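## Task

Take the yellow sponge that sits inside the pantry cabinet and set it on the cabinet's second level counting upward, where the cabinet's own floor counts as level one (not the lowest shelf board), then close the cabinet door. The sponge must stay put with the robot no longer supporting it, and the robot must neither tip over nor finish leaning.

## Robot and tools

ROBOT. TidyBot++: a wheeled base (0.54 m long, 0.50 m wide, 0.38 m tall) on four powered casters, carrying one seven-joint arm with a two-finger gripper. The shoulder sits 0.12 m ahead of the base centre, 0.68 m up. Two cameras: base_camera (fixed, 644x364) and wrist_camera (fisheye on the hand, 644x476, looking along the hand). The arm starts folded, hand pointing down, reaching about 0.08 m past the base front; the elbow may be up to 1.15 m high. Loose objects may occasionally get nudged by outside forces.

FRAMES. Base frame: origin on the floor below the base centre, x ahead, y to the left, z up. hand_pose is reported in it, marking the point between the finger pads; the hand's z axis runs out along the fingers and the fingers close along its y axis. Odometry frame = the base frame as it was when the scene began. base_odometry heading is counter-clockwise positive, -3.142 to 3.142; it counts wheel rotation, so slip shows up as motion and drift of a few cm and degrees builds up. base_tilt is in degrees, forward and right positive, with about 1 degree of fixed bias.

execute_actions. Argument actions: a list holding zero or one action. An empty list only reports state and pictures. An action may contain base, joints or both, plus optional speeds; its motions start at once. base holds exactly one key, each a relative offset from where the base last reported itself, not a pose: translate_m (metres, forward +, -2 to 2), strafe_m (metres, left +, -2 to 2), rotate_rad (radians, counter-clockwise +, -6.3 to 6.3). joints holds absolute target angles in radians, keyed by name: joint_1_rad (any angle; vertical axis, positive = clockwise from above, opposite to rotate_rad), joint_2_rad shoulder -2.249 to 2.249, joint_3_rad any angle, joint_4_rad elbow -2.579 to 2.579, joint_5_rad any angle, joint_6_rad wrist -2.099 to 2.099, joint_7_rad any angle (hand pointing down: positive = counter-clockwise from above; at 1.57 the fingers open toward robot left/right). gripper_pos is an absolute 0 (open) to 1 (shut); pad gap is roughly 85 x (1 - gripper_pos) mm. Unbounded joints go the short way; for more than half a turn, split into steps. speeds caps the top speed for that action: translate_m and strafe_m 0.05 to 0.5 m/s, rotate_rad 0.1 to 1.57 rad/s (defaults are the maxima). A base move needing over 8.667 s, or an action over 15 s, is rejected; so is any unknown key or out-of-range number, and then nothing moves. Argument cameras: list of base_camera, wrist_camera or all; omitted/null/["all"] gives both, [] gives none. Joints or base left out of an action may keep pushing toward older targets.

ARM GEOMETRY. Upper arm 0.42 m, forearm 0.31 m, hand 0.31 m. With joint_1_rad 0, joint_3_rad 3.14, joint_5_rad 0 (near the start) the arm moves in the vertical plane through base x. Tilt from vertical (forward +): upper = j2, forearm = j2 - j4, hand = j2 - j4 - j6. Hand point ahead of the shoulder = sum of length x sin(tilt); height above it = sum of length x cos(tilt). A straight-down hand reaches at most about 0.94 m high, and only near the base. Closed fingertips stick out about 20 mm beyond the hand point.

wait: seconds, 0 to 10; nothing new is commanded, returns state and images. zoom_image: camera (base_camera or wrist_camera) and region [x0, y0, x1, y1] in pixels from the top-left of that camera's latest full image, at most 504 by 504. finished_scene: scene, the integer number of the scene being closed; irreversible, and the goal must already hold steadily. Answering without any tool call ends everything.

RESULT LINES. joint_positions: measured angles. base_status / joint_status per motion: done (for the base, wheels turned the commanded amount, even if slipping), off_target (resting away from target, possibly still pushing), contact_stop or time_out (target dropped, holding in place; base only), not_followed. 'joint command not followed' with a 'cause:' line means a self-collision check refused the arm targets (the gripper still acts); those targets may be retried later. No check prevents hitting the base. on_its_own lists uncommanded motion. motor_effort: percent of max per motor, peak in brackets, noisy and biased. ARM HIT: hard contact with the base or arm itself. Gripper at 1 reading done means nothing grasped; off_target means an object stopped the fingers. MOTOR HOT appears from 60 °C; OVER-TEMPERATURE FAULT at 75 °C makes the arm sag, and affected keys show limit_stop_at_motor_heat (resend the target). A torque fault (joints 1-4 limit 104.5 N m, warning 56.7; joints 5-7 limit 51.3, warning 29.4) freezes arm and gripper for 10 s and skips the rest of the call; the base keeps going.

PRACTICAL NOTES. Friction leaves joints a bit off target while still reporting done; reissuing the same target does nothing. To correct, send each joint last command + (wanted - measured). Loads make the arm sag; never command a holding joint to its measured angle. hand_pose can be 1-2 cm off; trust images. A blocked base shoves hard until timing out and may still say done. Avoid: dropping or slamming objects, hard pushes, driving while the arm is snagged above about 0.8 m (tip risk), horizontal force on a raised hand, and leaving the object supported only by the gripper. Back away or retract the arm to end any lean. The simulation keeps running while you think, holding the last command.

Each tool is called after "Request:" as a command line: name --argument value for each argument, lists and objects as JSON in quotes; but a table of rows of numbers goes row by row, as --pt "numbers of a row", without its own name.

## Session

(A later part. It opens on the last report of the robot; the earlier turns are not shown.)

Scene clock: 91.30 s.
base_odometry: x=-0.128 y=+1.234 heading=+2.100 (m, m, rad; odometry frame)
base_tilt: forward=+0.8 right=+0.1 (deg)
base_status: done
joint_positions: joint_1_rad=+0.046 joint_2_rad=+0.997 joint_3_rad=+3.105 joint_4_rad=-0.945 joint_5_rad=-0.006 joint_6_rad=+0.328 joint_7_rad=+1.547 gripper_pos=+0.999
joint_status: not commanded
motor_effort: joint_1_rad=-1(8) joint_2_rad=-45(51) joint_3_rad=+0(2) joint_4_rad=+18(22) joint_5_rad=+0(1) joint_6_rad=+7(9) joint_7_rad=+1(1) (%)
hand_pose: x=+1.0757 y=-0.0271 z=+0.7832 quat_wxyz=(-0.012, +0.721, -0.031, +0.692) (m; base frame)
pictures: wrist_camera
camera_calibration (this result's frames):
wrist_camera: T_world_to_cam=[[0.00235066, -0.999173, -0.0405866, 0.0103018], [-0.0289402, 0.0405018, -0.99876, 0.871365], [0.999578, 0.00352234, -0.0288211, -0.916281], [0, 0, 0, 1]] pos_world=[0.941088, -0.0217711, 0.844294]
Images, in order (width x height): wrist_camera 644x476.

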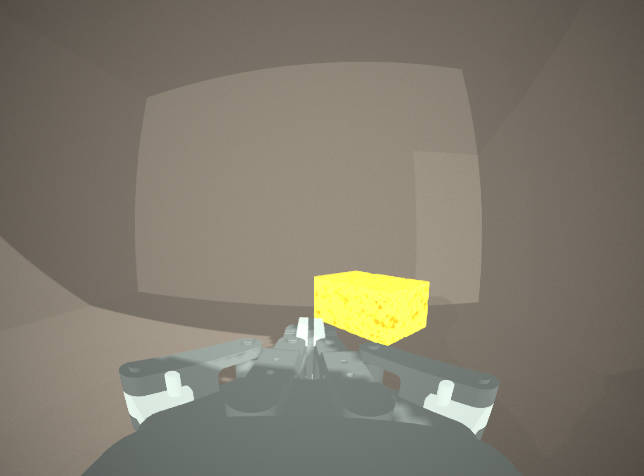

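Request:
execute_actions --actions '[{"base":{"strafe_m":-0.085}}]' --cameras '[]'

Request:
execute_actions --actions '[{"base":{"translate_m":0.075},"speeds":{"translate_m":0.06}}]' --cameras '["wrist_camera"]'

Request:
execute_actions --actions '[{"base":{"strafe_m":0.06},"speeds":{"strafe_m":0.05}}]' --cameras '["wrist_camera"]'

Request:
execute_actions --actions '[{"base":{"translate_m":-0.1}}]' --cameras '["wrist_camera"]'

Scene clock: 96.80 s.
base_odometry: x=-0.054 y=+1.277 heading=+2.100 (m, m, rad; odometry frame)
base_tilt: forward=+0.8 right=+0.1 (deg)
base_status: done
joint_positions: joint_1_rad=+0.050 joint_2_rad=+0.997 joint_3_rad=+3.105 joint_4_rad=-0.945 joint_5_rad=-0.006 joint_6_rad=+0.328 joint_7_rad=+1.547 gripper_pos=+0.999
joint_status: not commanded
motor_effort: joint_1_rad=-3(5) joint_2_rad=-44(45) joint_3_rad=-1(1) joint_4_rad=+17(18) joint_5_rad=+0(0) joint_6_rad=+7(7) joint_7_rad=+1(1) (%)
hand_pose: x=+1.0756 y=-0.0312 z=+0.7833 quat_wxyz=(-0.010, +0.721, -0.033, +0.692) (m; base frame)
pictures: none
No camera images: the call's "cameras" was empty. Leave "cameras" out to get every camera's image.

Scene clock: 98.57 s.
base_odometry: x=-0.092 y=+1.342 heading=+2.099 (m, m, rad; odometry frame)
base_tilt: forward=+0.7 right=+0.1 (deg)
base_status: done
joint_positions: joint_1_rad=+0.050 joint_2_rad=+0.997 joint_3_rad=+3.105 joint_4_rad=-0.944 joint_5_rad=-0.006 joint_6_rad=+0.328 joint_7_rad=+1.547 gripper_pos=+0.999
joint_status: not commanded
motor_effort: joint_1_rad=-1(1) joint_2_rad=-46(49) joint_3_rad=+0(1) joint_4_rad=+18(20) joint_5_rad=+0(0) joint_6_rad=+7(8) joint_7_rad=+1(1) (%)
hand_pose: x=+1.0757 y=-0.0312 z=+0.7837 quat_wxyz=(-0.010, +0.721, -0.033, +0.692) (m; base frame)
pictures: wrist_camera
camera_calibration (this result's frames):
wrist_camera: T_world_to_cam=[[-0.00188351, -0.999175, -0.0405676, 0.0107819], [-0.0279327, 0.0406044, -0.998785, 0.87089], [0.999608, -0.000748061, -0.0279862, -0.91711], [0, 0, 0, 1]] pos_world=[0.941097, -0.0252751, 0.844603]
Images, in order (width x height): wrist_camera 644x476.

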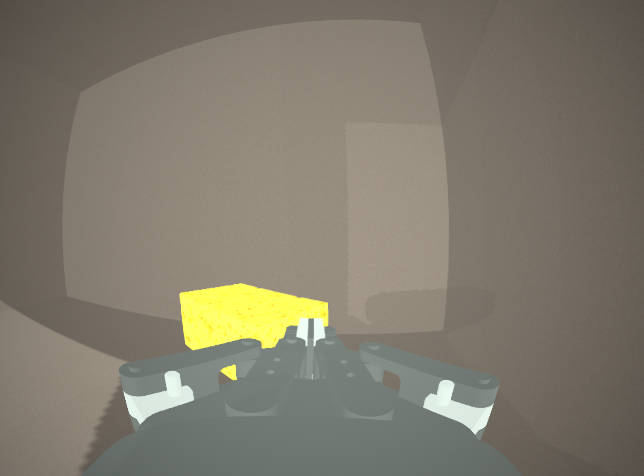

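Scene clock: 100.23 s.
base_odometry: x=-0.144 y=+1.312 heading=+2.099 (m, m, rad; odometry frame)
base_tilt: forward=+0.8 right=+0.1 (deg)
base_status: done
joint_positions: joint_1_rad=+0.051 joint_2_rad=+0.997 joint_3_rad=+3.105 joint_4_rad=-0.944 joint_5_rad=-0.006 joint_6_rad=+0.328 joint_7_rad=+1.547 gripper_pos=+0.999
joint_status: not commanded
motor_effort: joint_1_rad=-1(6) joint_2_rad=-48(49) joint_3_rad=+0(2) joint_4_rad=+20(20) joint_5_rad=+0(0) joint_6_rad=+8(8) joint_7_rad=+1(1) (%)
hand_pose: x=+1.0757 y=-0.0324 z=+0.7837 quat_wxyz=(-0.010, +0.721, -0.033, +0.692) (m; base frame)
pictures: wrist_camera
camera_calibration (this result's frames):
wrist_camera: T_world_to_cam=[[-0.00316922, -0.999172, -0.0405675, 0.0109347], [-0.0278805, 0.0406402, -0.998785, 0.870884], [0.999606, -0.00203432, -0.0279862, -0.91711], [0, 0, 0, 1]] pos_world=[0.941064, -0.0263329, 0.844603]
Images, in order (width x height): wrist_camera 644x476.

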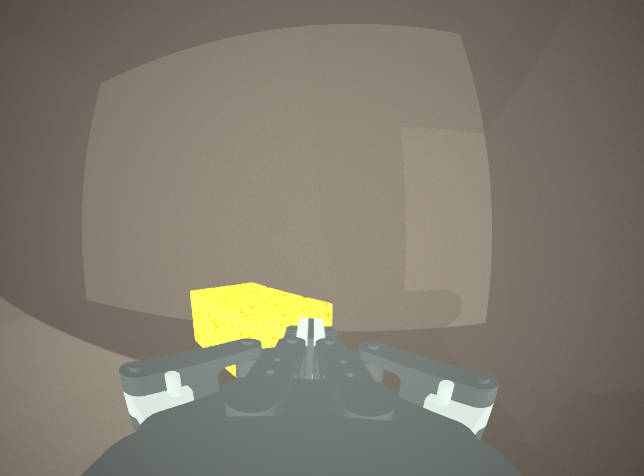

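Scene clock: 101.47 s.
base_odometry: x=-0.094 y=+1.225 heading=+2.099 (m, m, rad; odometry frame)
base_tilt: forward=+0.8 right=+0.1 (deg)
base_status: done
joint_positions: joint_1_rad=+0.051 joint_2_rad=+0.997 joint_3_rad=+3.105 joint_4_rad=-0.944 joint_5_rad=-0.006 joint_6_rad=+0.327 joint_7_rad=+1.547 gripper_pos=+0.999
joint_status: not commanded
motor_effort: joint_1_rad=-2(1) joint_2_rad=-46(52) joint_3_rad=+0(1) joint_4_rad=+19(23) joint_5_rad=+0(0) joint_6_rad=+7(9) joint_7_rad=+1(1) (%)
hand_pose: x=+1.0757 y=-0.0324 z=+0.7833 quat_wxyz=(-0.010, +0.722, -0.033, +0.692) (m; base frame)
pictures: wrist_camera
camera_calibration (this result's frames):
wrist_camera: T_world_to_cam=[[-0.0031767, -0.99917, -0.0406096, 0.0109715], [-0.0291933, 0.0406852, -0.998745, 0.871868], [0.999569, -0.00198719, -0.0292983, -0.916068], [0, 0, 0, 1]] pos_world=[0.94116, -0.0263301, 0.84438]
Images, in order (width x height): wrist_camera 644x476.

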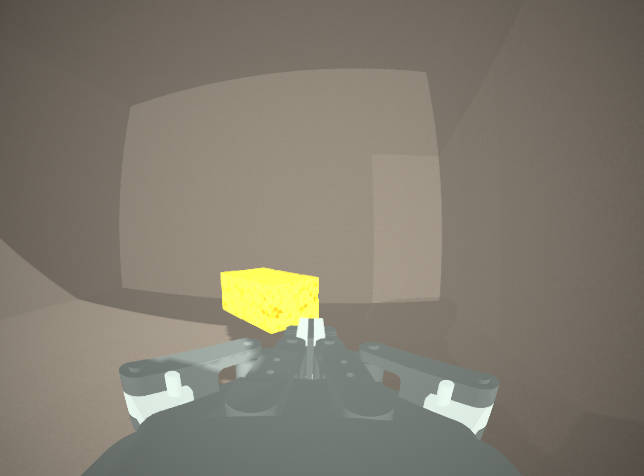

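Request:
execute_actions --actions '[{"base":{"translate_m":-0.4},"joints":{"gripper_pos":0}}]' --cameras '[]'

Request:
execute_actions --actions '[{"base":{"strafe_m":-0.6}}]' --cameras '[]'

Request:
execute_actions --actions '[{"base":{"rotate_rad":0.5}}]' --cameras '[]'

Request:
execute_actions --actions '[{"base":{"strafe_m":-0.217}}]' --cameras '["wrist_camera"]'

Request:
execute_actions --actions '[{"base":{"translate_m":0.37},"speeds":{"translate_m":0.25}}]' --cameras '["wrist_camera"]'

Scene clock: 109.30 s.
base_odometry: x=+0.108 y=+0.879 heading=+2.100 (m, m, rad; odometry frame)
base_tilt: forward=+0.8 right=+0.1 (deg)
base_status: done
joint_positions: joint_1_rad=+0.051 joint_2_rad=+1.008 joint_3_rad=+3.105 joint_4_rad=-0.944 joint_5_rad=-0.006 joint_6_rad=+0.321 joint_7_rad=+1.547 gripper_pos=+0.000
joint_status: all done
motor_effort: joint_1_rad=-1(4) joint_2_rad=-53(54) joint_3_rad=+0(1) joint_4_rad=+22(23) joint_5_rad=+0(1) joint_6_rad=+9(10) joint_7_rad=+1(1) (%)
hand_pose: x=+1.0766 y=-0.0324 z=+0.7712 quat_wxyz=(-0.010, +0.727, -0.034, +0.685) (m; base frame)
pictures: none
No camera images: the call's "cameras" was empty. Leave "cameras" out to get every camera's image.

Scene clock: 111.90 s.
base_odometry: x=+0.626 y=+1.182 heading=+2.099 (m, m, rad; odometry frame)
base_tilt: forward=+0.8 right=+0.1 (deg)
base_status: done
joint_positions: joint_1_rad=+0.051 joint_2_rad=+1.008 joint_3_rad=+3.105 joint_4_rad=-0.944 joint_5_rad=-0.006 joint_6_rad=+0.321 joint_7_rad=+1.547 gripper_pos=+0.000
joint_status: not commanded
motor_effort: joint_1_rad=-2(3) joint_2_rad=-53(53) joint_3_rad=+0(1) joint_4_rad=+22(23) joint_5_rad=+0(0) joint_6_rad=+9(9) joint_7_rad=+1(1) (%)
hand_pose: x=+1.0766 y=-0.0323 z=+0.7711 quat_wxyz=(-0.010, +0.727, -0.034, +0.685) (m; base frame)
pictures: none
No camera images: the call's "cameras" was empty. Leave "cameras" out to get every camera's image.

Scene clock: 113.77 s.
base_odometry: x=+0.626 y=+1.182 heading=+2.599 (m, m, rad; odometry frame)
base_tilt: forward=+0.8 right=+0.1 (deg)
base_status: done
joint_positions: joint_1_rad=+0.050 joint_2_rad=+1.008 joint_3_rad=+3.103 joint_4_rad=-0.944 joint_5_rad=-0.006 joint_6_rad=+0.320 joint_7_rad=+1.547 gripper_pos=+0.000
joint_status: not commanded
motor_effort: joint_1_rad=-2(11) joint_2_rad=-53(54) joint_3_rad=-1(3) joint_4_rad=+23(23) joint_5_rad=+0(0) joint_6_rad=+9(10) joint_7_rad=+1(1) (%)
hand_pose: x=+1.0767 y=-0.0306 z=+0.7707 quat_wxyz=(-0.011, +0.728, -0.034, +0.685) (m; base frame)
pictures: none
No camera images: the call's "cameras" was empty. Leave "cameras" out to get every camera's image.

Scene clock: 115.47 s.
base_odometry: x=+0.738 y=+1.368 heading=+2.599 (m, m, rad; odometry frame)
base_tilt: forward=+0.8 right=+0.1 (deg)
base_status: done
joint_positions: joint_1_rad=+0.059 joint_2_rad=+1.009 joint_3_rad=+3.103 joint_4_rad=-0.944 joint_5_rad=-0.006 joint_6_rad=+0.320 joint_7_rad=+1.547 gripper_pos=+0.000
joint_status: not commanded
motor_effort: joint_1_rad=+0(4) joint_2_rad=-53(54) joint_3_rad=+0(2) joint_4_rad=+22(23) joint_5_rad=+0(1) joint_6_rad=+9(10) joint_7_rad=+1(1) (%)
hand_pose: x=+1.0764 y=-0.0394 z=+0.7706 quat_wxyz=(-0.008, +0.727, -0.037, +0.685) (m; base frame)
pictures: wrist_camera
camera_calibration (this result's frames):
wrist_camera: T_world_to_cam=[[-0.0106515, -0.999024, -0.042858, 0.0133107], [-0.0464606, 0.0433086, -0.997981, 0.877653], [0.998863, -0.0086388, -0.0468765, -0.903086], [0, 0, 0, 1]] pos_world=[0.942977, -0.0325137, 0.834117]
Images, in order (width x height): wrist_camera 644x476.

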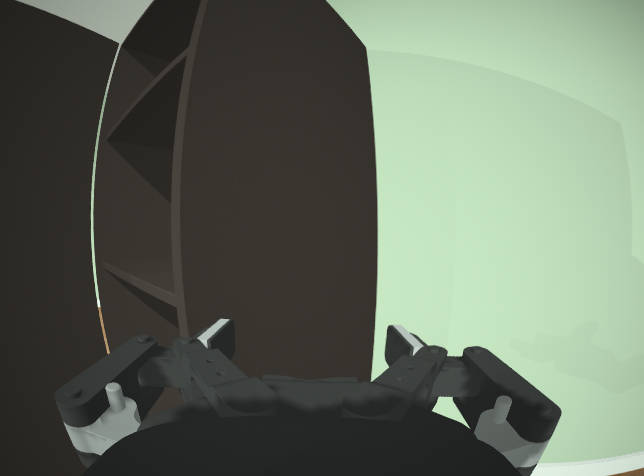

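Scene clock: 117.77 s.
base_odometry: x=+0.421 y=+1.559 heading=+2.599 (m, m, rad; odometry frame)
base_tilt: forward=+0.8 right=+0.1 (deg)
base_status: done
joint_positions: joint_1_rad=+0.149 joint_2_rad=+1.009 joint_3_rad=+3.139 joint_4_rad=-0.946 joint_5_rad=-0.006 joint_6_rad=+0.318 joint_7_rad=+1.547 gripper_pos=+0.000
joint_status: not commanded
motor_effort: joint_1_rad=-22(21) joint_2_rad=-52(56) joint_3_rad=-8(8) joint_4_rad=+23(28) joint_5_rad=+3(4) joint_6_rad=+9(10) joint_7_rad=+1(1) (%)
hand_pose: x=+1.0669 y=-0.1399 z=+0.7679 quat_wxyz=(+0.040, +0.727, -0.066, +0.682) (m; base frame)
pictures: wrist_camera
camera_calibration (this result's frames):
wrist_camera: T_world_to_cam=[[-0.118656, -0.992852, -0.012858, 0.00572482], [-0.0506951, 0.0189901, -0.998534, 0.880431], [0.99164, -0.11783, -0.052586, -0.897787], [0, 0, 0, 1]] pos_world=[0.935594, -0.116822, 0.832002]
Images, in order (width x height): wrist_camera 644x476.

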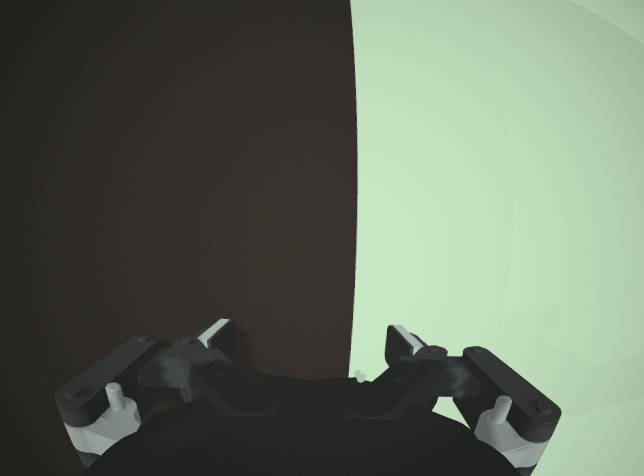

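Request:
execute_actions --actions '[{"base":{"translate_m":-0.42},"joints":{"joint_1_rad":0.05}}]' --cameras '[]'

Request:
execute_actions --actions '[{"base":{"strafe_m":0.3}}]'

Scene clock: 121.70 s.
base_odometry: x=+0.781 y=+1.342 heading=+2.598 (m, m, rad; odometry frame)
base_tilt: forward=+0.8 right=+0.1 (deg)
base_status: done
joint_positions: joint_1_rad=+0.055 joint_2_rad=+1.013 joint_3_rad=+3.121 joint_4_rad=-0.946 joint_5_rad=-0.006 joint_6_rad=+0.318 joint_7_rad=+1.547 gripper_pos=+0.000
joint_status: all done
motor_effort: joint_1_rad=-1(21) joint_2_rad=-52(55) joint_3_rad=+0(8) joint_4_rad=+22(24) joint_5_rad=+0(4) joint_6_rad=+9(10) joint_7_rad=+1(1) (%)
hand_pose: x=+1.0764 y=-0.0435 z=+0.7642 quat_wxyz=(-0.001, +0.731, -0.034, +0.682) (m; base frame)
pictures: none
No camera images: the call's "cameras" was empty. Leave "cameras" out to get every camera's image.

Scene clock: 123.63 s.
base_odometry: x=+0.626 y=+1.085 heading=+2.598 (m, m, rad; odometry frame)
base_tilt: forward=+0.7 right=+0.1 (deg)
base_status: done
joint_positions: joint_1_rad=+0.043 joint_2_rad=+1.013 joint_3_rad=+3.118 joint_4_rad=-0.946 joint_5_rad=-0.006 joint_6_rad=+0.318 joint_7_rad=+1.547 gripper_pos=+0.000
joint_status: not commanded
motor_effort: joint_1_rad=-1(5) joint_2_rad=-53(54) joint_3_rad=+0(2) joint_4_rad=+22(23) joint_5_rad=+0(1) joint_6_rad=+9(10) joint_7_rad=+1(1) (%)
hand_pose: x=+1.0769 y=-0.0300 z=+0.7643 quat_wxyz=(-0.006, +0.731, -0.029, +0.682) (m; base frame)
pictures: base_camera, wrist_camera
camera_calibration (this result's frames):
wrist_camera: T_world_to_cam=[[-0.00229656, -0.999535, -0.0304141, 0.00385788], [-0.0561725, 0.0304951, -0.997955, 0.880973], [0.998418, -0.000583428, -0.0562164, -0.89596], [0, 0, 0, 1]] pos_world=[0.944038, -0.023532, 0.828921]
Images, in order (width x height): base_camera 644x364, wrist_camera 644x476.

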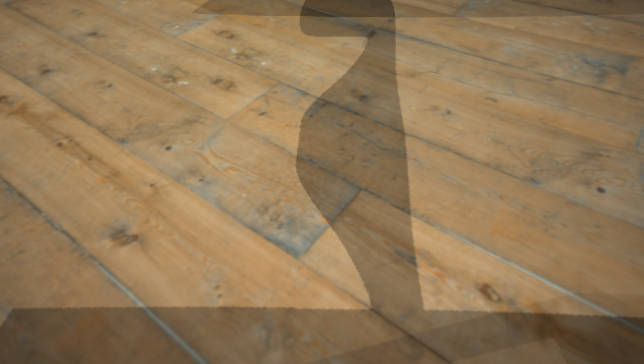

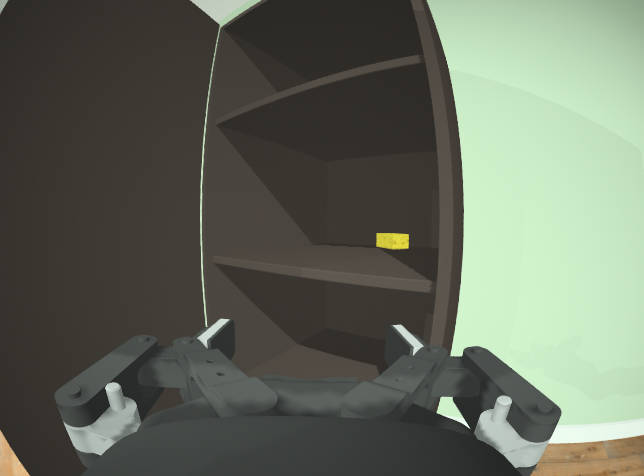

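Request:
execute_actions --actions '[{"base":{"rotate_rad":-0.25},"joints":{"joint_2_rad":0.97}}]' --cameras '[]'

Request:
execute_actions --actions '[{"base":{"strafe_m":0.17}}]' --cameras '["wrist_camera"]'

Scene clock: 126.53 s.
base_odometry: x=+0.626 y=+1.085 heading=+2.349 (m, m, rad; odometry frame)
base_tilt: forward=+0.8 right=+0.1 (deg)
base_status: done
joint_positions: joint_1_rad=+0.051 joint_2_rad=+0.987 joint_3_rad=+3.118 joint_4_rad=-0.946 joint_5_rad=-0.006 joint_6_rad=+0.318 joint_7_rad=+1.547 gripper_pos=+0.000
joint_status: all done
motor_effort: joint_1_rad=-1(11) joint_2_rad=-53(56) joint_3_rad=+0(3) joint_4_rad=+22(23) joint_5_rad=+0(1) joint_6_rad=+10(10) joint_7_rad=+1(1) (%)
hand_pose: x=+1.0742 y=-0.0376 z=+0.7888 quat_wxyz=(-0.004, +0.722, -0.032, +0.691) (m; base frame)
pictures: none
No camera images: the call's "cameras" was empty. Leave "cameras" out to get every camera's image.

Scene clock: 128.10 s.
base_odometry: x=+0.505 y=+0.966 heading=+2.348 (m, m, rad; odometry frame)
base_tilt: forward=+0.8 right=+0.1 (deg)
base_status: done
joint_positions: joint_1_rad=+0.040 joint_2_rad=+0.987 joint_3_rad=+3.117 joint_4_rad=-0.946 joint_5_rad=-0.006 joint_6_rad=+0.318 joint_7_rad=+1.547 gripper_pos=+0.000
joint_status: not commanded
motor_effort: joint_1_rad=+0(7) joint_2_rad=-52(55) joint_3_rad=+0(2) joint_4_rad=+23(23) joint_5_rad=+0(0) joint_6_rad=+9(10) joint_7_rad=+1(1) (%)
hand_pose: x=+1.0745 y=-0.0269 z=+0.7888 quat_wxyz=(-0.008, +0.722, -0.028, +0.691) (m; base frame)
pictures: wrist_camera
camera_calibration (this result's frames):
wrist_camera: T_world_to_cam=[[0.00181788, -0.99953, -0.0306147, 0.00350587], [-0.0306554, 0.0305447, -0.999063, 0.878706], [0.999528, 0.00275469, -0.0305855, -0.913557], [0, 0, 0, 1]] pos_world=[0.940057, -0.020819, 0.850049]
Images, in order (width x height): wrist_camera 644x476.

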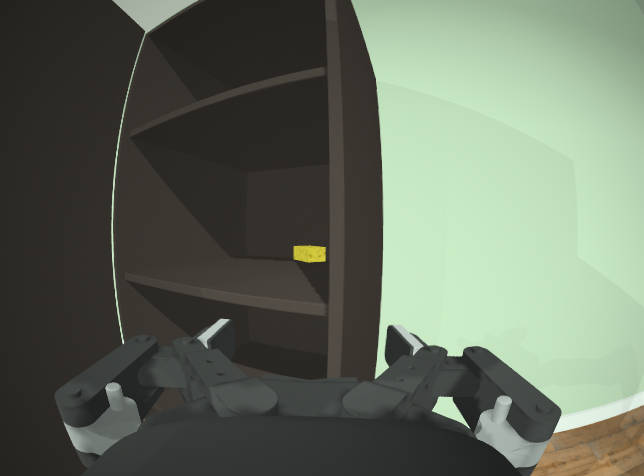

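Request:
execute_actions --actions '[{"base":{"translate_m":-0.35}}]' --cameras '[]'

Request:
execute_actions --actions '[{"base":{"rotate_rad":-0.648}}]' --cameras '[]'

Request:
execute_actions --actions '[{"base":{"strafe_m":1.0}}]'

Scene clock: 134.17 s.
base_odometry: x=+0.750 y=+0.716 heading=+2.348 (m, m, rad; odometry frame)
base_tilt: forward=+0.8 right=+0.1 (deg)
base_status: done
joint_positions: joint_1_rad=+0.040 joint_2_rad=+0.985 joint_3_rad=+3.117 joint_4_rad=-0.946 joint_5_rad=-0.006 joint_6_rad=+0.317 joint_7_rad=+1.547 gripper_pos=+0.000
joint_status: not commanded
motor_effort: joint_1_rad=-1(5) joint_2_rad=-52(57) joint_3_rad=+0(2) joint_4_rad=+22(24) joint_5_rad=+1(1) joint_6_rad=+9(10) joint_7_rad=+1(1) (%)
hand_pose: x=+1.0743 y=-0.0268 z=+0.7908 quat_wxyz=(-0.008, +0.721, -0.028, +0.692) (m; base frame)
pictures: none
No camera images: the call's "cameras" was empty. Leave "cameras" out to get every camera's image.

Scene clock: 136.17 s.
base_odometry: x=+0.750 y=+0.716 heading=+1.701 (m, m, rad; odometry frame)
base_tilt: forward=+0.8 right=+0.1 (deg)
base_status: done
joint_positions: joint_1_rad=+0.054 joint_2_rad=+0.985 joint_3_rad=+3.118 joint_4_rad=-0.946 joint_5_rad=-0.006 joint_6_rad=+0.317 joint_7_rad=+1.547 gripper_pos=+0.000
joint_status: not commanded
motor_effort: joint_1_rad=-1(12) joint_2_rad=-52(54) joint_3_rad=+0(3) joint_4_rad=+23(23) joint_5_rad=+0(1) joint_6_rad=+10(10) joint_7_rad=+1(1) (%)
hand_pose: x=+1.0738 y=-0.0404 z=+0.7908 quat_wxyz=(-0.003, +0.721, -0.033, +0.692) (m; base frame)
pictures: none
No camera images: the call's "cameras" was empty. Leave "cameras" out to get every camera's image.

Scene clock: 139.57 s.
base_odometry: x=-0.242 y=+0.588 heading=+1.700 (m, m, rad; odometry frame)
base_tilt: forward=+0.8 right=+0.1 (deg)
base_status: done
joint_positions: joint_1_rad=+0.049 joint_2_rad=+0.985 joint_3_rad=+3.118 joint_4_rad=-0.946 joint_5_rad=-0.006 joint_6_rad=+0.317 joint_7_rad=+1.547 gripper_pos=+0.000
joint_status: not commanded
motor_effort: joint_1_rad=-1(6) joint_2_rad=-53(54) joint_3_rad=+0(2) joint_4_rad=+23(23) joint_5_rad=+0(0) joint_6_rad=+10(10) joint_7_rad=+1(1) (%)
hand_pose: x=+1.0740 y=-0.0353 z=+0.7908 quat_wxyz=(-0.005, +0.721, -0.031, +0.692) (m; base frame)
pictures: base_camera, wrist_camera
camera_calibration (this result's frames):
wrist_camera: T_world_to_cam=[[-0.00699095, -0.999527, -0.0299558, 0.00410671], [-0.0285866, 0.0301441, -0.999137, 0.878726], [0.999567, -0.00612858, -0.0287838, -0.914746], [0, 0, 0, 1]] pos_world=[0.939498, -0.0279897, 0.851761]
Images, in order (width x height): base_camera 644x364, wrist_camera 644x476.

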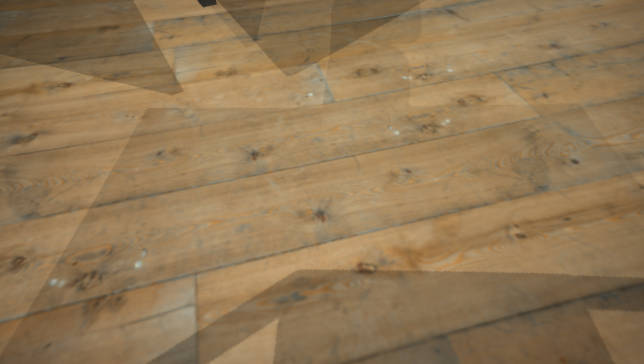

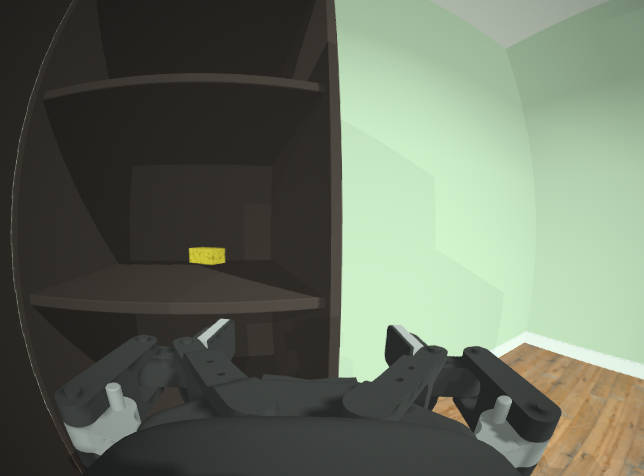

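Request:
execute_actions --actions '[{"base":{"strafe_m":0.27},"speeds":{"strafe_m":0.15}}]' --cameras '["wrist_camera"]'

Request:
execute_actions --actions '[{"base":{"translate_m":0.3},"speeds":{"translate_m":0.15}}]' --cameras '["wrist_camera"]'

Scene clock: 143.37 s.
base_odometry: x=-0.510 y=+0.553 heading=+1.699 (m, m, rad; odometry frame)
base_tilt: forward=+0.8 right=+0.1 (deg)
base_status: done
joint_positions: joint_1_rad=+0.049 joint_2_rad=+0.984 joint_3_rad=+3.118 joint_4_rad=-0.946 joint_5_rad=-0.005 joint_6_rad=+0.317 joint_7_rad=+1.547 gripper_pos=+0.000
joint_status: not commanded
motor_effort: joint_1_rad=+1(8) joint_2_rad=-52(54) joint_3_rad=+0(3) joint_4_rad=+22(25) joint_5_rad=+1(0) joint_6_rad=+9(10) joint_7_rad=+1(1) (%)
hand_pose: x=+1.0740 y=-0.0351 z=+0.7913 quat_wxyz=(-0.005, +0.721, -0.031, +0.692) (m; base frame)
pictures: wrist_camera
camera_calibration (this result's frames):
wrist_camera: T_world_to_cam=[[-0.00671359, -0.999544, -0.0294378, 0.00355383], [-0.0281675, 0.0296158, -0.999164, 0.878781], [0.999581, -0.0058788, -0.0283534, -0.915018], [0, 0, 0, 1]] pos_world=[0.939411, -0.0278528, 0.852207]
Images, in order (width x height): wrist_camera 644x476.

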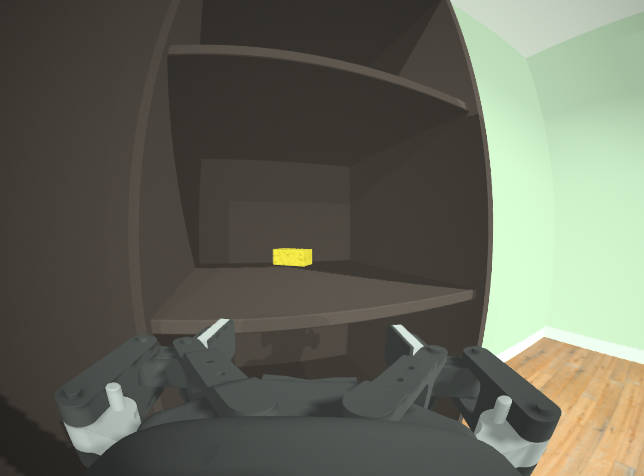

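Scene clock: 146.03 s.
base_odometry: x=-0.548 y=+0.851 heading=+1.699 (m, m, rad; odometry frame)
base_tilt: forward=+0.8 right=+0.1 (deg)
base_status: done
joint_positions: joint_1_rad=+0.049 joint_2_rad=+0.984 joint_3_rad=+3.118 joint_4_rad=-0.946 joint_5_rad=-0.005 joint_6_rad=+0.317 joint_7_rad=+1.547 gripper_pos=+0.000
joint_status: not commanded
motor_effort: joint_1_rad=-1(4) joint_2_rad=-53(56) joint_3_rad=+0(1) joint_4_rad=+23(23) joint_5_rad=+0(0) joint_6_rad=+9(10) joint_7_rad=+1(1) (%)
hand_pose: x=+1.0739 y=-0.0351 z=+0.7916 quat_wxyz=(-0.005, +0.721, -0.031, +0.692) (m; base frame)
pictures: wrist_camera
camera_calibration (this result's frames):
wrist_camera: T_world_to_cam=[[-0.00672981, -0.999544, -0.029426, 0.00354857], [-0.027921, 0.029603, -0.999172, 0.878842], [0.999587, -0.00590263, -0.0281075, -0.915167], [0, 0, 0, 1]] pos_world=[0.939352, -0.0278713, 0.852495]
Images, in order (width x height): wrist_camera 644x476.

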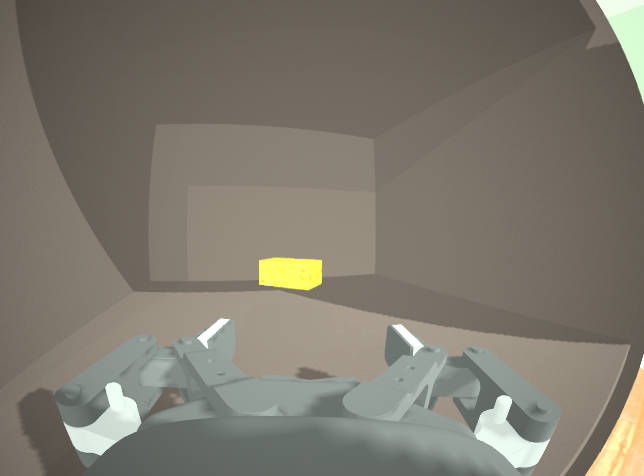

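Request:
execute_actions --actions '[{"base":{"strafe_m":0.03}}]' --cameras '[]'

Request:
execute_actions --actions '[{"base":{"translate_m":0.2},"speeds":{"translate_m":0.12}}]' --cameras '["wrist_camera"]'

Scene clock: 148.67 s.
base_odometry: x=-0.578 y=+0.847 heading=+1.699 (m, m, rad; odometry frame)
base_tilt: forward=+0.8 right=+0.1 (deg)
base_status: done
joint_positions: joint_1_rad=+0.043 joint_2_rad=+0.984 joint_3_rad=+3.117 joint_4_rad=-0.946 joint_5_rad=-0.005 joint_6_rad=+0.317 joint_7_rad=+1.547 gripper_pos=+0.000
joint_status: not commanded
motor_effort: joint_1_rad=-1(4) joint_2_rad=-53(54) joint_3_rad=+0(2) joint_4_rad=+22(23) joint_5_rad=+0(0) joint_6_rad=+9(10) joint_7_rad=+1(1) (%)
hand_pose: x=+1.0741 y=-0.0294 z=+0.7916 quat_wxyz=(-0.007, +0.721, -0.029, +0.692) (m; base frame)
pictures: none
No camera images: the call's "cameras" was empty. Leave "cameras" out to get every camera's image.

Scene clock: 153.07 s.
base_odometry: x=-0.587 y=+0.916 heading=+1.697 (m, m, rad; odometry frame)
base_tilt: forward=+0.8 right=+0.0 (deg)
base_status: translate_m time_out (by the wheels' count: +0.070 of +0.200)
joint_positions: joint_1_rad=+0.043 joint_2_rad=+0.980 joint_3_rad=+3.117 joint_4_rad=-0.947 joint_5_rad=-0.005 joint_6_rad=+0.311 joint_7_rad=+1.547 gripper_pos=+0.000
joint_status: not commanded
motor_effort: joint_1_rad=-1(5) joint_2_rad=-50(71) joint_3_rad=+0(2) joint_4_rad=+22(28) joint_5_rad=+0(1) joint_6_rad=+9(12) joint_7_rad=+1(1) (%)
hand_pose: x=+1.0735 y=-0.0294 z=+0.7930 quat_wxyz=(-0.007, +0.722, -0.029, +0.691) (m; base frame)
pictures: wrist_camera
camera_calibration (this result's frames):
wrist_camera: T_world_to_cam=[[-0.000584772, -0.999548, -0.030065, 0.00326308], [-0.0308285, 0.0300687, -0.999072, 0.883138], [0.999525, 0.000342628, -0.0308321, -0.912224], [0, 0, 0, 1]] pos_world=[0.939018, -0.0229806, 0.854291]
Images, in order (width x height): wrist_camera 644x476.

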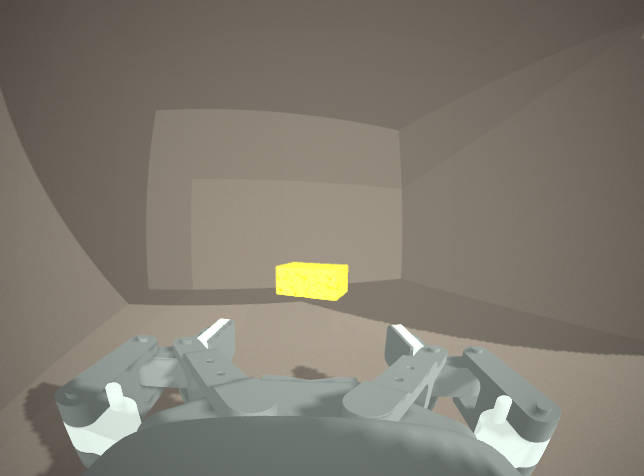

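Request:
execute_actions --actions '[{"base":{"translate_m":-0.04}}]'

Scene clock: 154.77 s.
base_odometry: x=-0.582 y=+0.876 heading=+1.697 (m, m, rad; odometry frame)
base_tilt: forward=+0.8 right=+0.1 (deg)
base_status: done
joint_positions: joint_1_rad=+0.043 joint_2_rad=+0.980 joint_3_rad=+3.117 joint_4_rad=-0.947 joint_5_rad=-0.005 joint_6_rad=+0.311 joint_7_rad=+1.547 gripper_pos=+0.000
joint_status: not commanded
motor_effort: joint_1_rad=-1(1) joint_2_rad=-52(56) joint_3_rad=+0(0) joint_4_rad=+22(23) joint_5_rad=+0(1) joint_6_rad=+9(9) joint_7_rad=+1(1) (%)
hand_pose: x=+1.0734 y=-0.0294 z=+0.7935 quat_wxyz=(-0.007, +0.722, -0.029, +0.691) (m; base frame)
pictures: base_camera, wrist_camera
camera_calibration (this result's frames):
wrist_camera: T_world_to_cam=[[-0.000568464, -0.999548, -0.0300416, 0.00324514], [-0.0302849, 0.030045, -0.99909, 0.883085], [0.999541, 0.00034186, -0.0302883, -0.912596], [0, 0, 0, 1]] pos_world=[0.938924, -0.0229767, 0.854738]
Images, in order (width x height): base_camera 644x364, wrist_camera 644x476.

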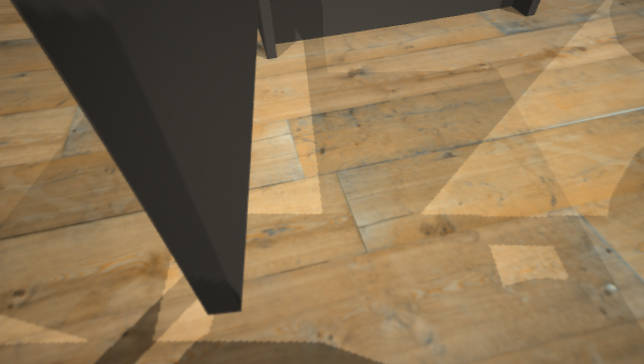

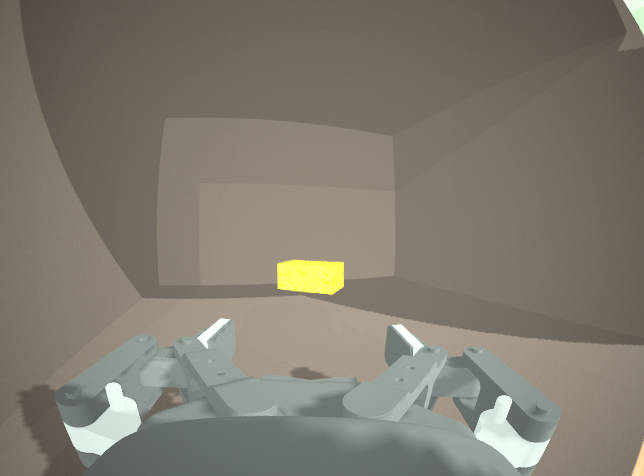

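Request:
execute_actions --actions '[{"base":{"translate_m":-0.45},"joints":{"gripper_pos":1}}]' --cameras '[]'

Request:
execute_actions --actions '[{"base":{"strafe_m":-0.3}}]' --cameras '[]'

Request:
execute_actions --actions '[{"base":{"rotate_rad":0.3}}]' --cameras '[]'

Request:
execute_actions --actions '[{"base":{"strafe_m":-0.2}}]' --cameras '["wrist_camera"]'

Request:
execute_actions --actions '[{"base":{"translate_m":0.4},"speeds":{"translate_m":0.2}}]' --cameras '["wrist_camera"]'

Scene clock: 164.50 s.
base_odometry: x=-0.525 y=+0.430 heading=+1.697 (m, m, rad; odometry frame)
base_tilt: forward=+0.8 right=+0.1 (deg)
base_status: done
joint_positions: joint_1_rad=+0.043 joint_2_rad=+0.979 joint_3_rad=+3.117 joint_4_rad=-0.947 joint_5_rad=-0.005 joint_6_rad=+0.311 joint_7_rad=+1.547 gripper_pos=+0.999
joint_status: all done
motor_effort: joint_1_rad=-1(2) joint_2_rad=-53(55) joint_3_rad=+0(1) joint_4_rad=+23(24) joint_5_rad=+0(1) joint_6_rad=+9(10) joint_7_rad=+1(1) (%)
hand_pose: x=+1.0733 y=-0.0295 z=+0.7942 quat_wxyz=(-0.007, +0.722, -0.029, +0.692) (m; base frame)
pictures: none
No camera images: the call's "cameras" was empty. Leave "cameras" out to get every camera's image.

Scene clock: 166.43 s.
base_odometry: x=-0.227 y=+0.468 heading=+1.697 (m, m, rad; odometry frame)
base_tilt: forward=+0.8 right=+0.1 (deg)
base_status: done
joint_positions: joint_1_rad=+0.057 joint_2_rad=+0.979 joint_3_rad=+3.117 joint_4_rad=-0.947 joint_5_rad=-0.005 joint_6_rad=+0.311 joint_7_rad=+1.547 gripper_pos=+0.999
joint_status: not commanded
motor_effort: joint_1_rad=-1(4) joint_2_rad=-52(53) joint_3_rad=+0(2) joint_4_rad=+23(23) joint_5_rad=+0(0) joint_6_rad=+10(10) joint_7_rad=+1(1) (%)
hand_pose: x=+1.0728 y=-0.0427 z=+0.7942 quat_wxyz=(-0.002, +0.721, -0.034, +0.692) (m; base frame)
pictures: none
No camera images: the call's "cameras" was empty. Leave "cameras" out to get every camera's image.

Scene clock: 168.07 s.
base_odometry: x=-0.227 y=+0.468 heading=+1.996 (m, m, rad; odometry frame)
base_tilt: forward=+0.8 right=+0.1 (deg)
base_status: done
joint_positions: joint_1_rad=+0.050 joint_2_rad=+0.979 joint_3_rad=+3.103 joint_4_rad=-0.947 joint_5_rad=-0.005 joint_6_rad=+0.311 joint_7_rad=+1.547 gripper_pos=+0.999
joint_status: not commanded
motor_effort: joint_1_rad=-2(10) joint_2_rad=-52(55) joint_3_rad=-1(3) joint_4_rad=+23(24) joint_5_rad=+0(1) joint_6_rad=+10(10) joint_7_rad=+1(1) (%)
hand_pose: x=+1.0732 y=-0.0299 z=+0.7945 quat_wxyz=(-0.011, +0.721, -0.032, +0.692) (m; base frame)
pictures: none
No camera images: the call's "cameras" was empty. Leave "cameras" out to get every camera's image.

Scene clock: 169.73 s.
base_odometry: x=-0.045 y=+0.550 heading=+1.997 (m, m, rad; odometry frame)
base_tilt: forward=+0.8 right=+0.1 (deg)
base_status: done
joint_positions: joint_1_rad=+0.060 joint_2_rad=+0.979 joint_3_rad=+3.104 joint_4_rad=-0.947 joint_5_rad=-0.005 joint_6_rad=+0.311 joint_7_rad=+1.547 gripper_pos=+0.999
joint_status: not commanded
motor_effort: joint_1_rad=-1(5) joint_2_rad=-52(54) joint_3_rad=+0(2) joint_4_rad=+22(23) joint_5_rad=+0(1) joint_6_rad=+9(10) joint_7_rad=+1(1) (%)
hand_pose: x=+1.0729 y=-0.0395 z=+0.7945 quat_wxyz=(-0.008, +0.721, -0.036, +0.692) (m; base frame)
pictures: wrist_camera
camera_calibration (this result's frames):
wrist_camera: T_world_to_cam=[[-0.00987217, -0.99912, -0.0407601, 0.0116685], [-0.0286757, 0.0410282, -0.998746, 0.882783], [0.99954, -0.00869097, -0.0290555, -0.913348], [0, 0, 0, 1]] pos_world=[0.938358, -0.0324987, 0.855615]
Images, in order (width x height): wrist_camera 644x476.

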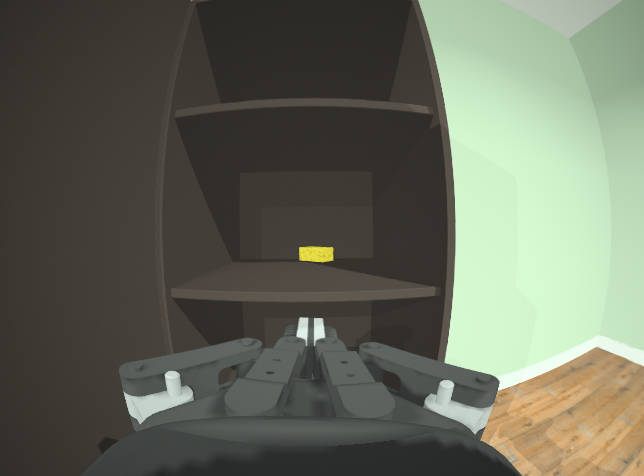

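Scene clock: 172.53 s.
base_odometry: x=-0.210 y=+0.915 heading=+1.997 (m, m, rad; odometry frame)
base_tilt: forward=+0.8 right=+0.1 (deg)
base_status: done
joint_positions: joint_1_rad=+0.059 joint_2_rad=+0.978 joint_3_rad=+3.104 joint_4_rad=-0.947 joint_5_rad=-0.005 joint_6_rad=+0.311 joint_7_rad=+1.547 gripper_pos=+0.999
joint_status: not commanded
motor_effort: joint_1_rad=-1(2) joint_2_rad=-53(55) joint_3_rad=+0(1) joint_4_rad=+23(24) joint_5_rad=+1(1) joint_6_rad=+9(10) joint_7_rad=+1(1) (%)
hand_pose: x=+1.0728 y=-0.0393 z=+0.7949 quat_wxyz=(-0.008, +0.721, -0.036, +0.692) (m; base frame)
pictures: wrist_camera
camera_calibration (this result's frames):
wrist_camera: T_world_to_cam=[[-0.00964462, -0.999123, -0.0407413, 0.0116288], [-0.0283142, 0.0409997, -0.998758, 0.882761], [0.999553, -0.00847908, -0.0286848, -0.913598], [0, 0, 0, 1]] pos_world=[0.938296, -0.0323209, 0.855932]
Images, in order (width x height): wrist_camera 644x476.

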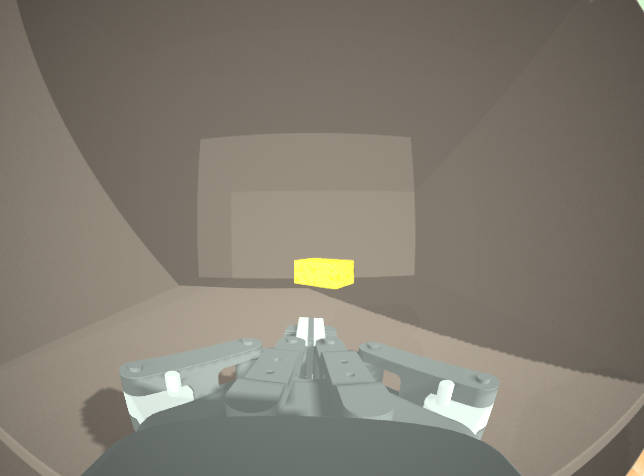

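Request:
execute_actions --actions '[{"base":{"strafe_m":-0.03},"joints":{"joint_2_rad":1.02}}]' --cameras '[]'

Request:
execute_actions --actions '[{"base":{"translate_m":0.24},"speeds":{"translate_m":0.1}}]' --cameras '["wrist_camera"]'

Scene clock: 175.20 s.
base_odometry: x=-0.183 y=+0.927 heading=+1.997 (m, m, rad; odometry frame)
base_tilt: forward=+0.8 right=+0.1 (deg)
base_status: done
joint_positions: joint_1_rad=+0.059 joint_2_rad=+1.003 joint_3_rad=+3.104 joint_4_rad=-0.947 joint_5_rad=-0.005 joint_6_rad=+0.311 joint_7_rad=+1.547 gripper_pos=+0.999
joint_status: all done
motor_effort: joint_1_rad=+0(5) joint_2_rad=-52(54) joint_3_rad=+0(2) joint_4_rad=+22(23) joint_5_rad=+0(1) joint_6_rad=+10(10) joint_7_rad=+1(1) (%)
hand_pose: x=+1.0754 y=-0.0392 z=+0.7710 quat_wxyz=(-0.008, +0.730, -0.036, +0.683) (m; base frame)
pictures: none
No camera images: the call's "cameras" was empty. Leave "cameras" out to get every camera's image.

Scene clock: 178.17 s.
base_odometry: x=-0.282 y=+1.146 heading=+1.998 (m, m, rad; odometry frame)
base_tilt: forward=+0.8 right=+0.1 (deg)
base_status: done
joint_positions: joint_1_rad=+0.053 joint_2_rad=+0.996 joint_3_rad=+3.104 joint_4_rad=-0.918 joint_5_rad=-0.005 joint_6_rad=+0.257 joint_7_rad=+1.547 gripper_pos=+0.999
joint_status: not commanded
motor_effort: joint_1_rad=-1(7) joint_2_rad=-47(55) joint_3_rad=+0(2) joint_4_rad=+19(56) joint_5_rad=+0(1) joint_6_rad=+8(23) joint_7_rad=+1(0) (%)
hand_pose: x=+1.0775 y=-0.0331 z=+0.7787 quat_wxyz=(-0.010, +0.736, -0.034, +0.676) (m; base frame)
pictures: wrist_camera
camera_calibration (this result's frames):
wrist_camera: T_world_to_cam=[[-0.00375897, -0.999111, -0.041996, 0.0118568], [-0.0714505, 0.0421573, -0.996553, 0.911297], [0.997437, -0.000745376, -0.0715455, -0.882761], [0, 0, 0, 1]] pos_world=[0.945655, -0.0272296, 0.845496]
Images, in order (width x height): wrist_camera 644x476.

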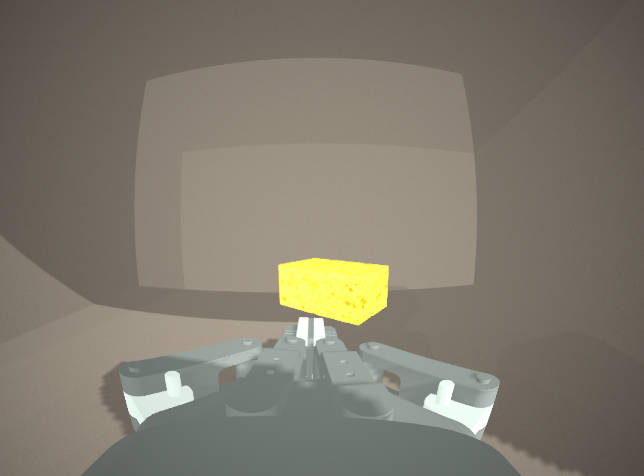

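Request:
execute_actions --actions '[{"base":{"strafe_m":-0.04},"joints":{"joint_2_rad":0.975,"joint_4_rad":-0.96,"joint_6_rad":0.29}}]' --cameras '[]'

Request:
execute_actions --actions '[{"base":{"translate_m":0.12},"speeds":{"translate_m":0.06}}]' --cameras '["wrist_camera"]'

Request:
execute_actions --actions '[{"base":{"translate_m":-0.09}}]' --cameras '["wrist_camera"]'

Scene clock: 180.83 s.
base_odometry: x=-0.246 y=+1.163 heading=+1.998 (m, m, rad; odometry frame)
base_tilt: forward=+0.8 right=+0.1 (deg)
base_status: done
joint_positions: joint_1_rad=+0.057 joint_2_rad=+0.987 joint_3_rad=+3.104 joint_4_rad=-0.933 joint_5_rad=-0.005 joint_6_rad=+0.257 joint_7_rad=+1.547 gripper_pos=+0.999
joint_status: all done
motor_effort: joint_1_rad=-1(3) joint_2_rad=-51(52) joint_3_rad=+0(2) joint_4_rad=+22(22) joint_5_rad=+0(1) joint_6_rad=+9(10) joint_7_rad=+1(1) (%)
hand_pose: x=+1.0745 y=-0.0366 z=+0.7782 quat_wxyz=(-0.009, +0.738, -0.035, +0.674) (m; base frame)
pictures: none
No camera images: the call's "cameras" was empty. Leave "cameras" out to get every camera's image.

Scene clock: 183.33 s.
base_odometry: x=-0.296 y=+1.272 heading=+1.998 (m, m, rad; odometry frame)
base_tilt: forward=+0.8 right=+0.1 (deg)
base_status: done
joint_positions: joint_1_rad=+0.057 joint_2_rad=+0.986 joint_3_rad=+3.104 joint_4_rad=-0.935 joint_5_rad=-0.005 joint_6_rad=+0.257 joint_7_rad=+1.547 gripper_pos=+0.999
joint_status: not commanded
motor_effort: joint_1_rad=-1(2) joint_2_rad=-52(54) joint_3_rad=+0(0) joint_4_rad=+22(23) joint_5_rad=+0(0) joint_6_rad=+9(10) joint_7_rad=+1(1) (%)
hand_pose: x=+1.0741 y=-0.0365 z=+0.7784 quat_wxyz=(-0.009, +0.738, -0.035, +0.674) (m; base frame)
pictures: wrist_camera
camera_calibration (this result's frames):
wrist_camera: T_world_to_cam=[[-0.00755772, -0.999091, -0.0419463, 0.0124483], [-0.0777806, 0.0424078, -0.996068, 0.917258], [0.996942, -0.0042654, -0.0780304, -0.873973], [0, 0, 0, 1]] pos_world=[0.942739, -0.0301897, 0.845977]
Images, in order (width x height): wrist_camera 644x476.

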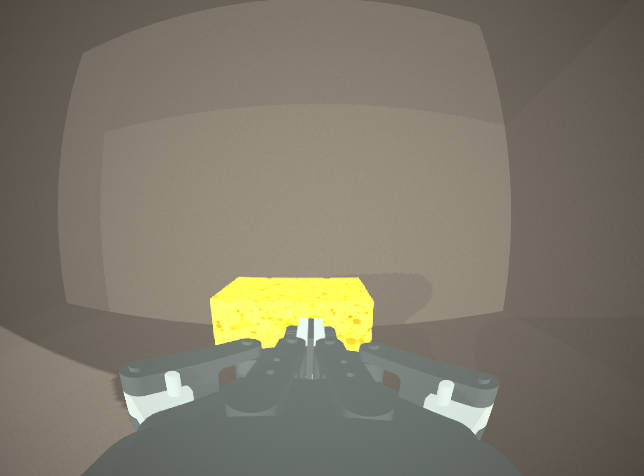

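Scene clock: 184.50 s.
base_odometry: x=-0.258 y=+1.190 heading=+1.998 (m, m, rad; odometry frame)
base_tilt: forward=+0.8 right=+0.1 (deg)
base_status: done
joint_positions: joint_1_rad=+0.057 joint_2_rad=+0.985 joint_3_rad=+3.104 joint_4_rad=-0.937 joint_5_rad=-0.005 joint_6_rad=+0.258 joint_7_rad=+1.547 gripper_pos=+0.999
joint_status: not commanded
motor_effort: joint_1_rad=-2(2) joint_2_rad=-51(53) joint_3_rad=+0(1) joint_4_rad=+22(23) joint_5_rad=+1(0) joint_6_rad=+9(10) joint_7_rad=+1(1) (%)
hand_pose: x=+1.0737 y=-0.0364 z=+0.7782 quat_wxyz=(-0.009, +0.738, -0.035, +0.673) (m; base frame)
pictures: wrist_camera
camera_calibration (this result's frames):
wrist_camera: T_world_to_cam=[[-0.00752717, -0.999092, -0.0419431, 0.0124628], [-0.0784909, 0.0424052, -0.996013, 0.917748], [0.996886, -0.00420501, -0.0787388, -0.872971], [0, 0, 0, 1]] pos_world=[0.942382, -0.0301367, 0.845875]
Images, in order (width x height): wrist_camera 644x476.

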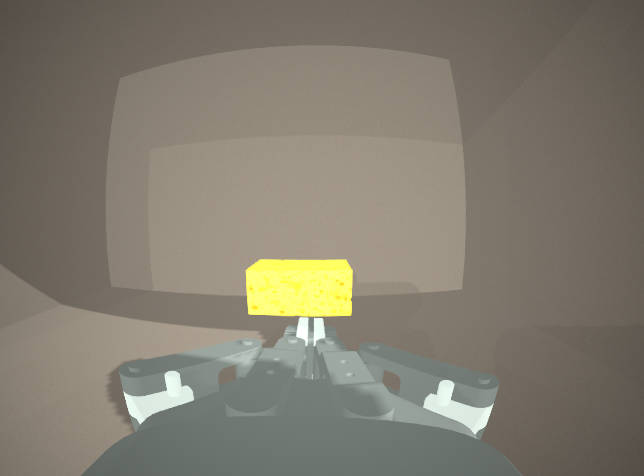

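Request:
execute_actions --actions '[{"base":{"strafe_m":-0.03}}]' --cameras '[]'

Request:
execute_actions --actions '[{"base":{"translate_m":0.16},"speeds":{"translate_m":0.06}}]' --cameras '["wrist_camera"]'

Request:
execute_actions --actions '[{"base":{"translate_m":-0.15}}]' --cameras '["wrist_camera"]'

Scene clock: 189.57 s.
base_odometry: x=-0.231 y=+1.203 heading=+1.998 (m, m, rad; odometry frame)
base_tilt: forward=+0.8 right=+0.1 (deg)
base_status: done
joint_positions: joint_1_rad=+0.058 joint_2_rad=+0.985 joint_3_rad=+3.104 joint_4_rad=-0.937 joint_5_rad=-0.005 joint_6_rad=+0.258 joint_7_rad=+1.547 gripper_pos=+0.999
joint_status: not commanded
motor_effort: joint_1_rad=-1(4) joint_2_rad=-52(52) joint_3_rad=+0(2) joint_4_rad=+22(22) joint_5_rad=+1(1) joint_6_rad=+9(9) joint_7_rad=+1(1) (%)
hand_pose: x=+1.0737 y=-0.0375 z=+0.7782 quat_wxyz=(-0.008, +0.738, -0.035, +0.673) (m; base frame)
pictures: none
No camera images: the call's "cameras" was empty. Leave "cameras" out to get every camera's image.

Scene clock: 192.67 s.
base_odometry: x=-0.297 y=+1.349 heading=+1.998 (m, m, rad; odometry frame)
base_tilt: forward=+0.8 right=+0.1 (deg)
base_status: done
joint_positions: joint_1_rad=+0.050 joint_2_rad=+0.971 joint_3_rad=+3.118 joint_4_rad=-0.961 joint_5_rad=-0.005 joint_6_rad=+0.258 joint_7_rad=+1.547 gripper_pos=+0.999
joint_status: not commanded
motor_effort: joint_1_rad=+0(16) joint_2_rad=-50(55) joint_3_rad=+0(7) joint_4_rad=+23(36) joint_5_rad=+0(3) joint_6_rad=+9(13) joint_7_rad=+1(1) (%)
hand_pose: x=+1.0692 y=-0.0358 z=+0.7770 quat_wxyz=(-0.004, +0.742, -0.032, +0.670) (m; base frame)
pictures: wrist_camera
camera_calibration (this result's frames):
wrist_camera: T_world_to_cam=[[-0.00834072, -0.999486, -0.0309567, 0.00530783], [-0.0883979, 0.0315736, -0.995585, 0.926038], [0.99605, -0.00556739, -0.0886159, -0.860008], [0, 0, 0, 1]] pos_world=[0.938516, -0.0287212, 0.845903]
Images, in order (width x height): wrist_camera 644x476.

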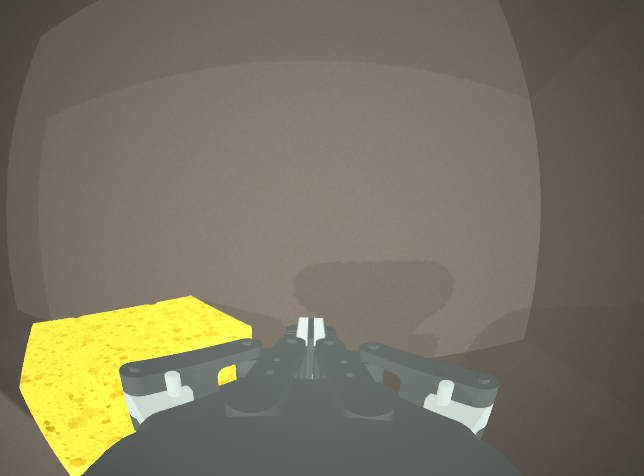

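Scene clock: 194.13 s.
base_odometry: x=-0.235 y=+1.212 heading=+1.998 (m, m, rad; odometry frame)
base_tilt: forward=+0.8 right=+0.1 (deg)
base_status: done
joint_positions: joint_1_rad=+0.050 joint_2_rad=+0.971 joint_3_rad=+3.117 joint_4_rad=-0.961 joint_5_rad=-0.005 joint_6_rad=+0.259 joint_7_rad=+1.547 gripper_pos=+0.999
joint_status: not commanded
motor_effort: joint_1_rad=-1(3) joint_2_rad=-52(56) joint_3_rad=-1(1) joint_4_rad=+22(24) joint_5_rad=+0(0) joint_6_rad=+9(10) joint_7_rad=+1(1) (%)
hand_pose: x=+1.0692 y=-0.0358 z=+0.7773 quat_wxyz=(-0.005, +0.741, -0.032, +0.670) (m; base frame)
pictures: wrist_camera
camera_calibration (this result's frames):
wrist_camera: T_world_to_cam=[[-0.00822831, -0.999482, -0.0311116, 0.00539163], [-0.08742, 0.0317125, -0.995667, 0.925456], [0.996138, -0.00547288, -0.0876357, -0.860888], [0, 0, 0, 1]] pos_world=[0.938511, -0.0286712, 0.846169]
Images, in order (width x height): wrist_camera 644x476.

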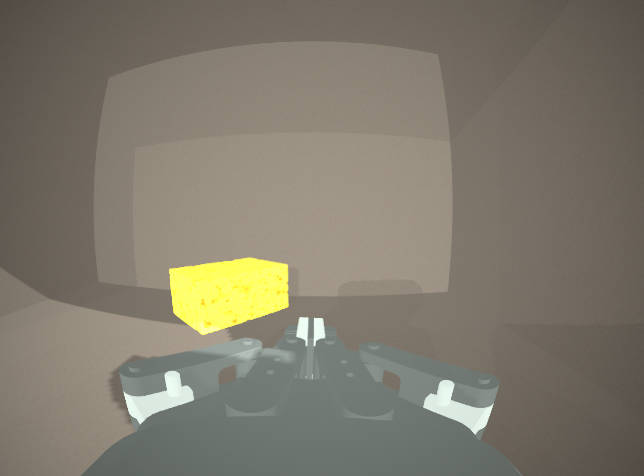

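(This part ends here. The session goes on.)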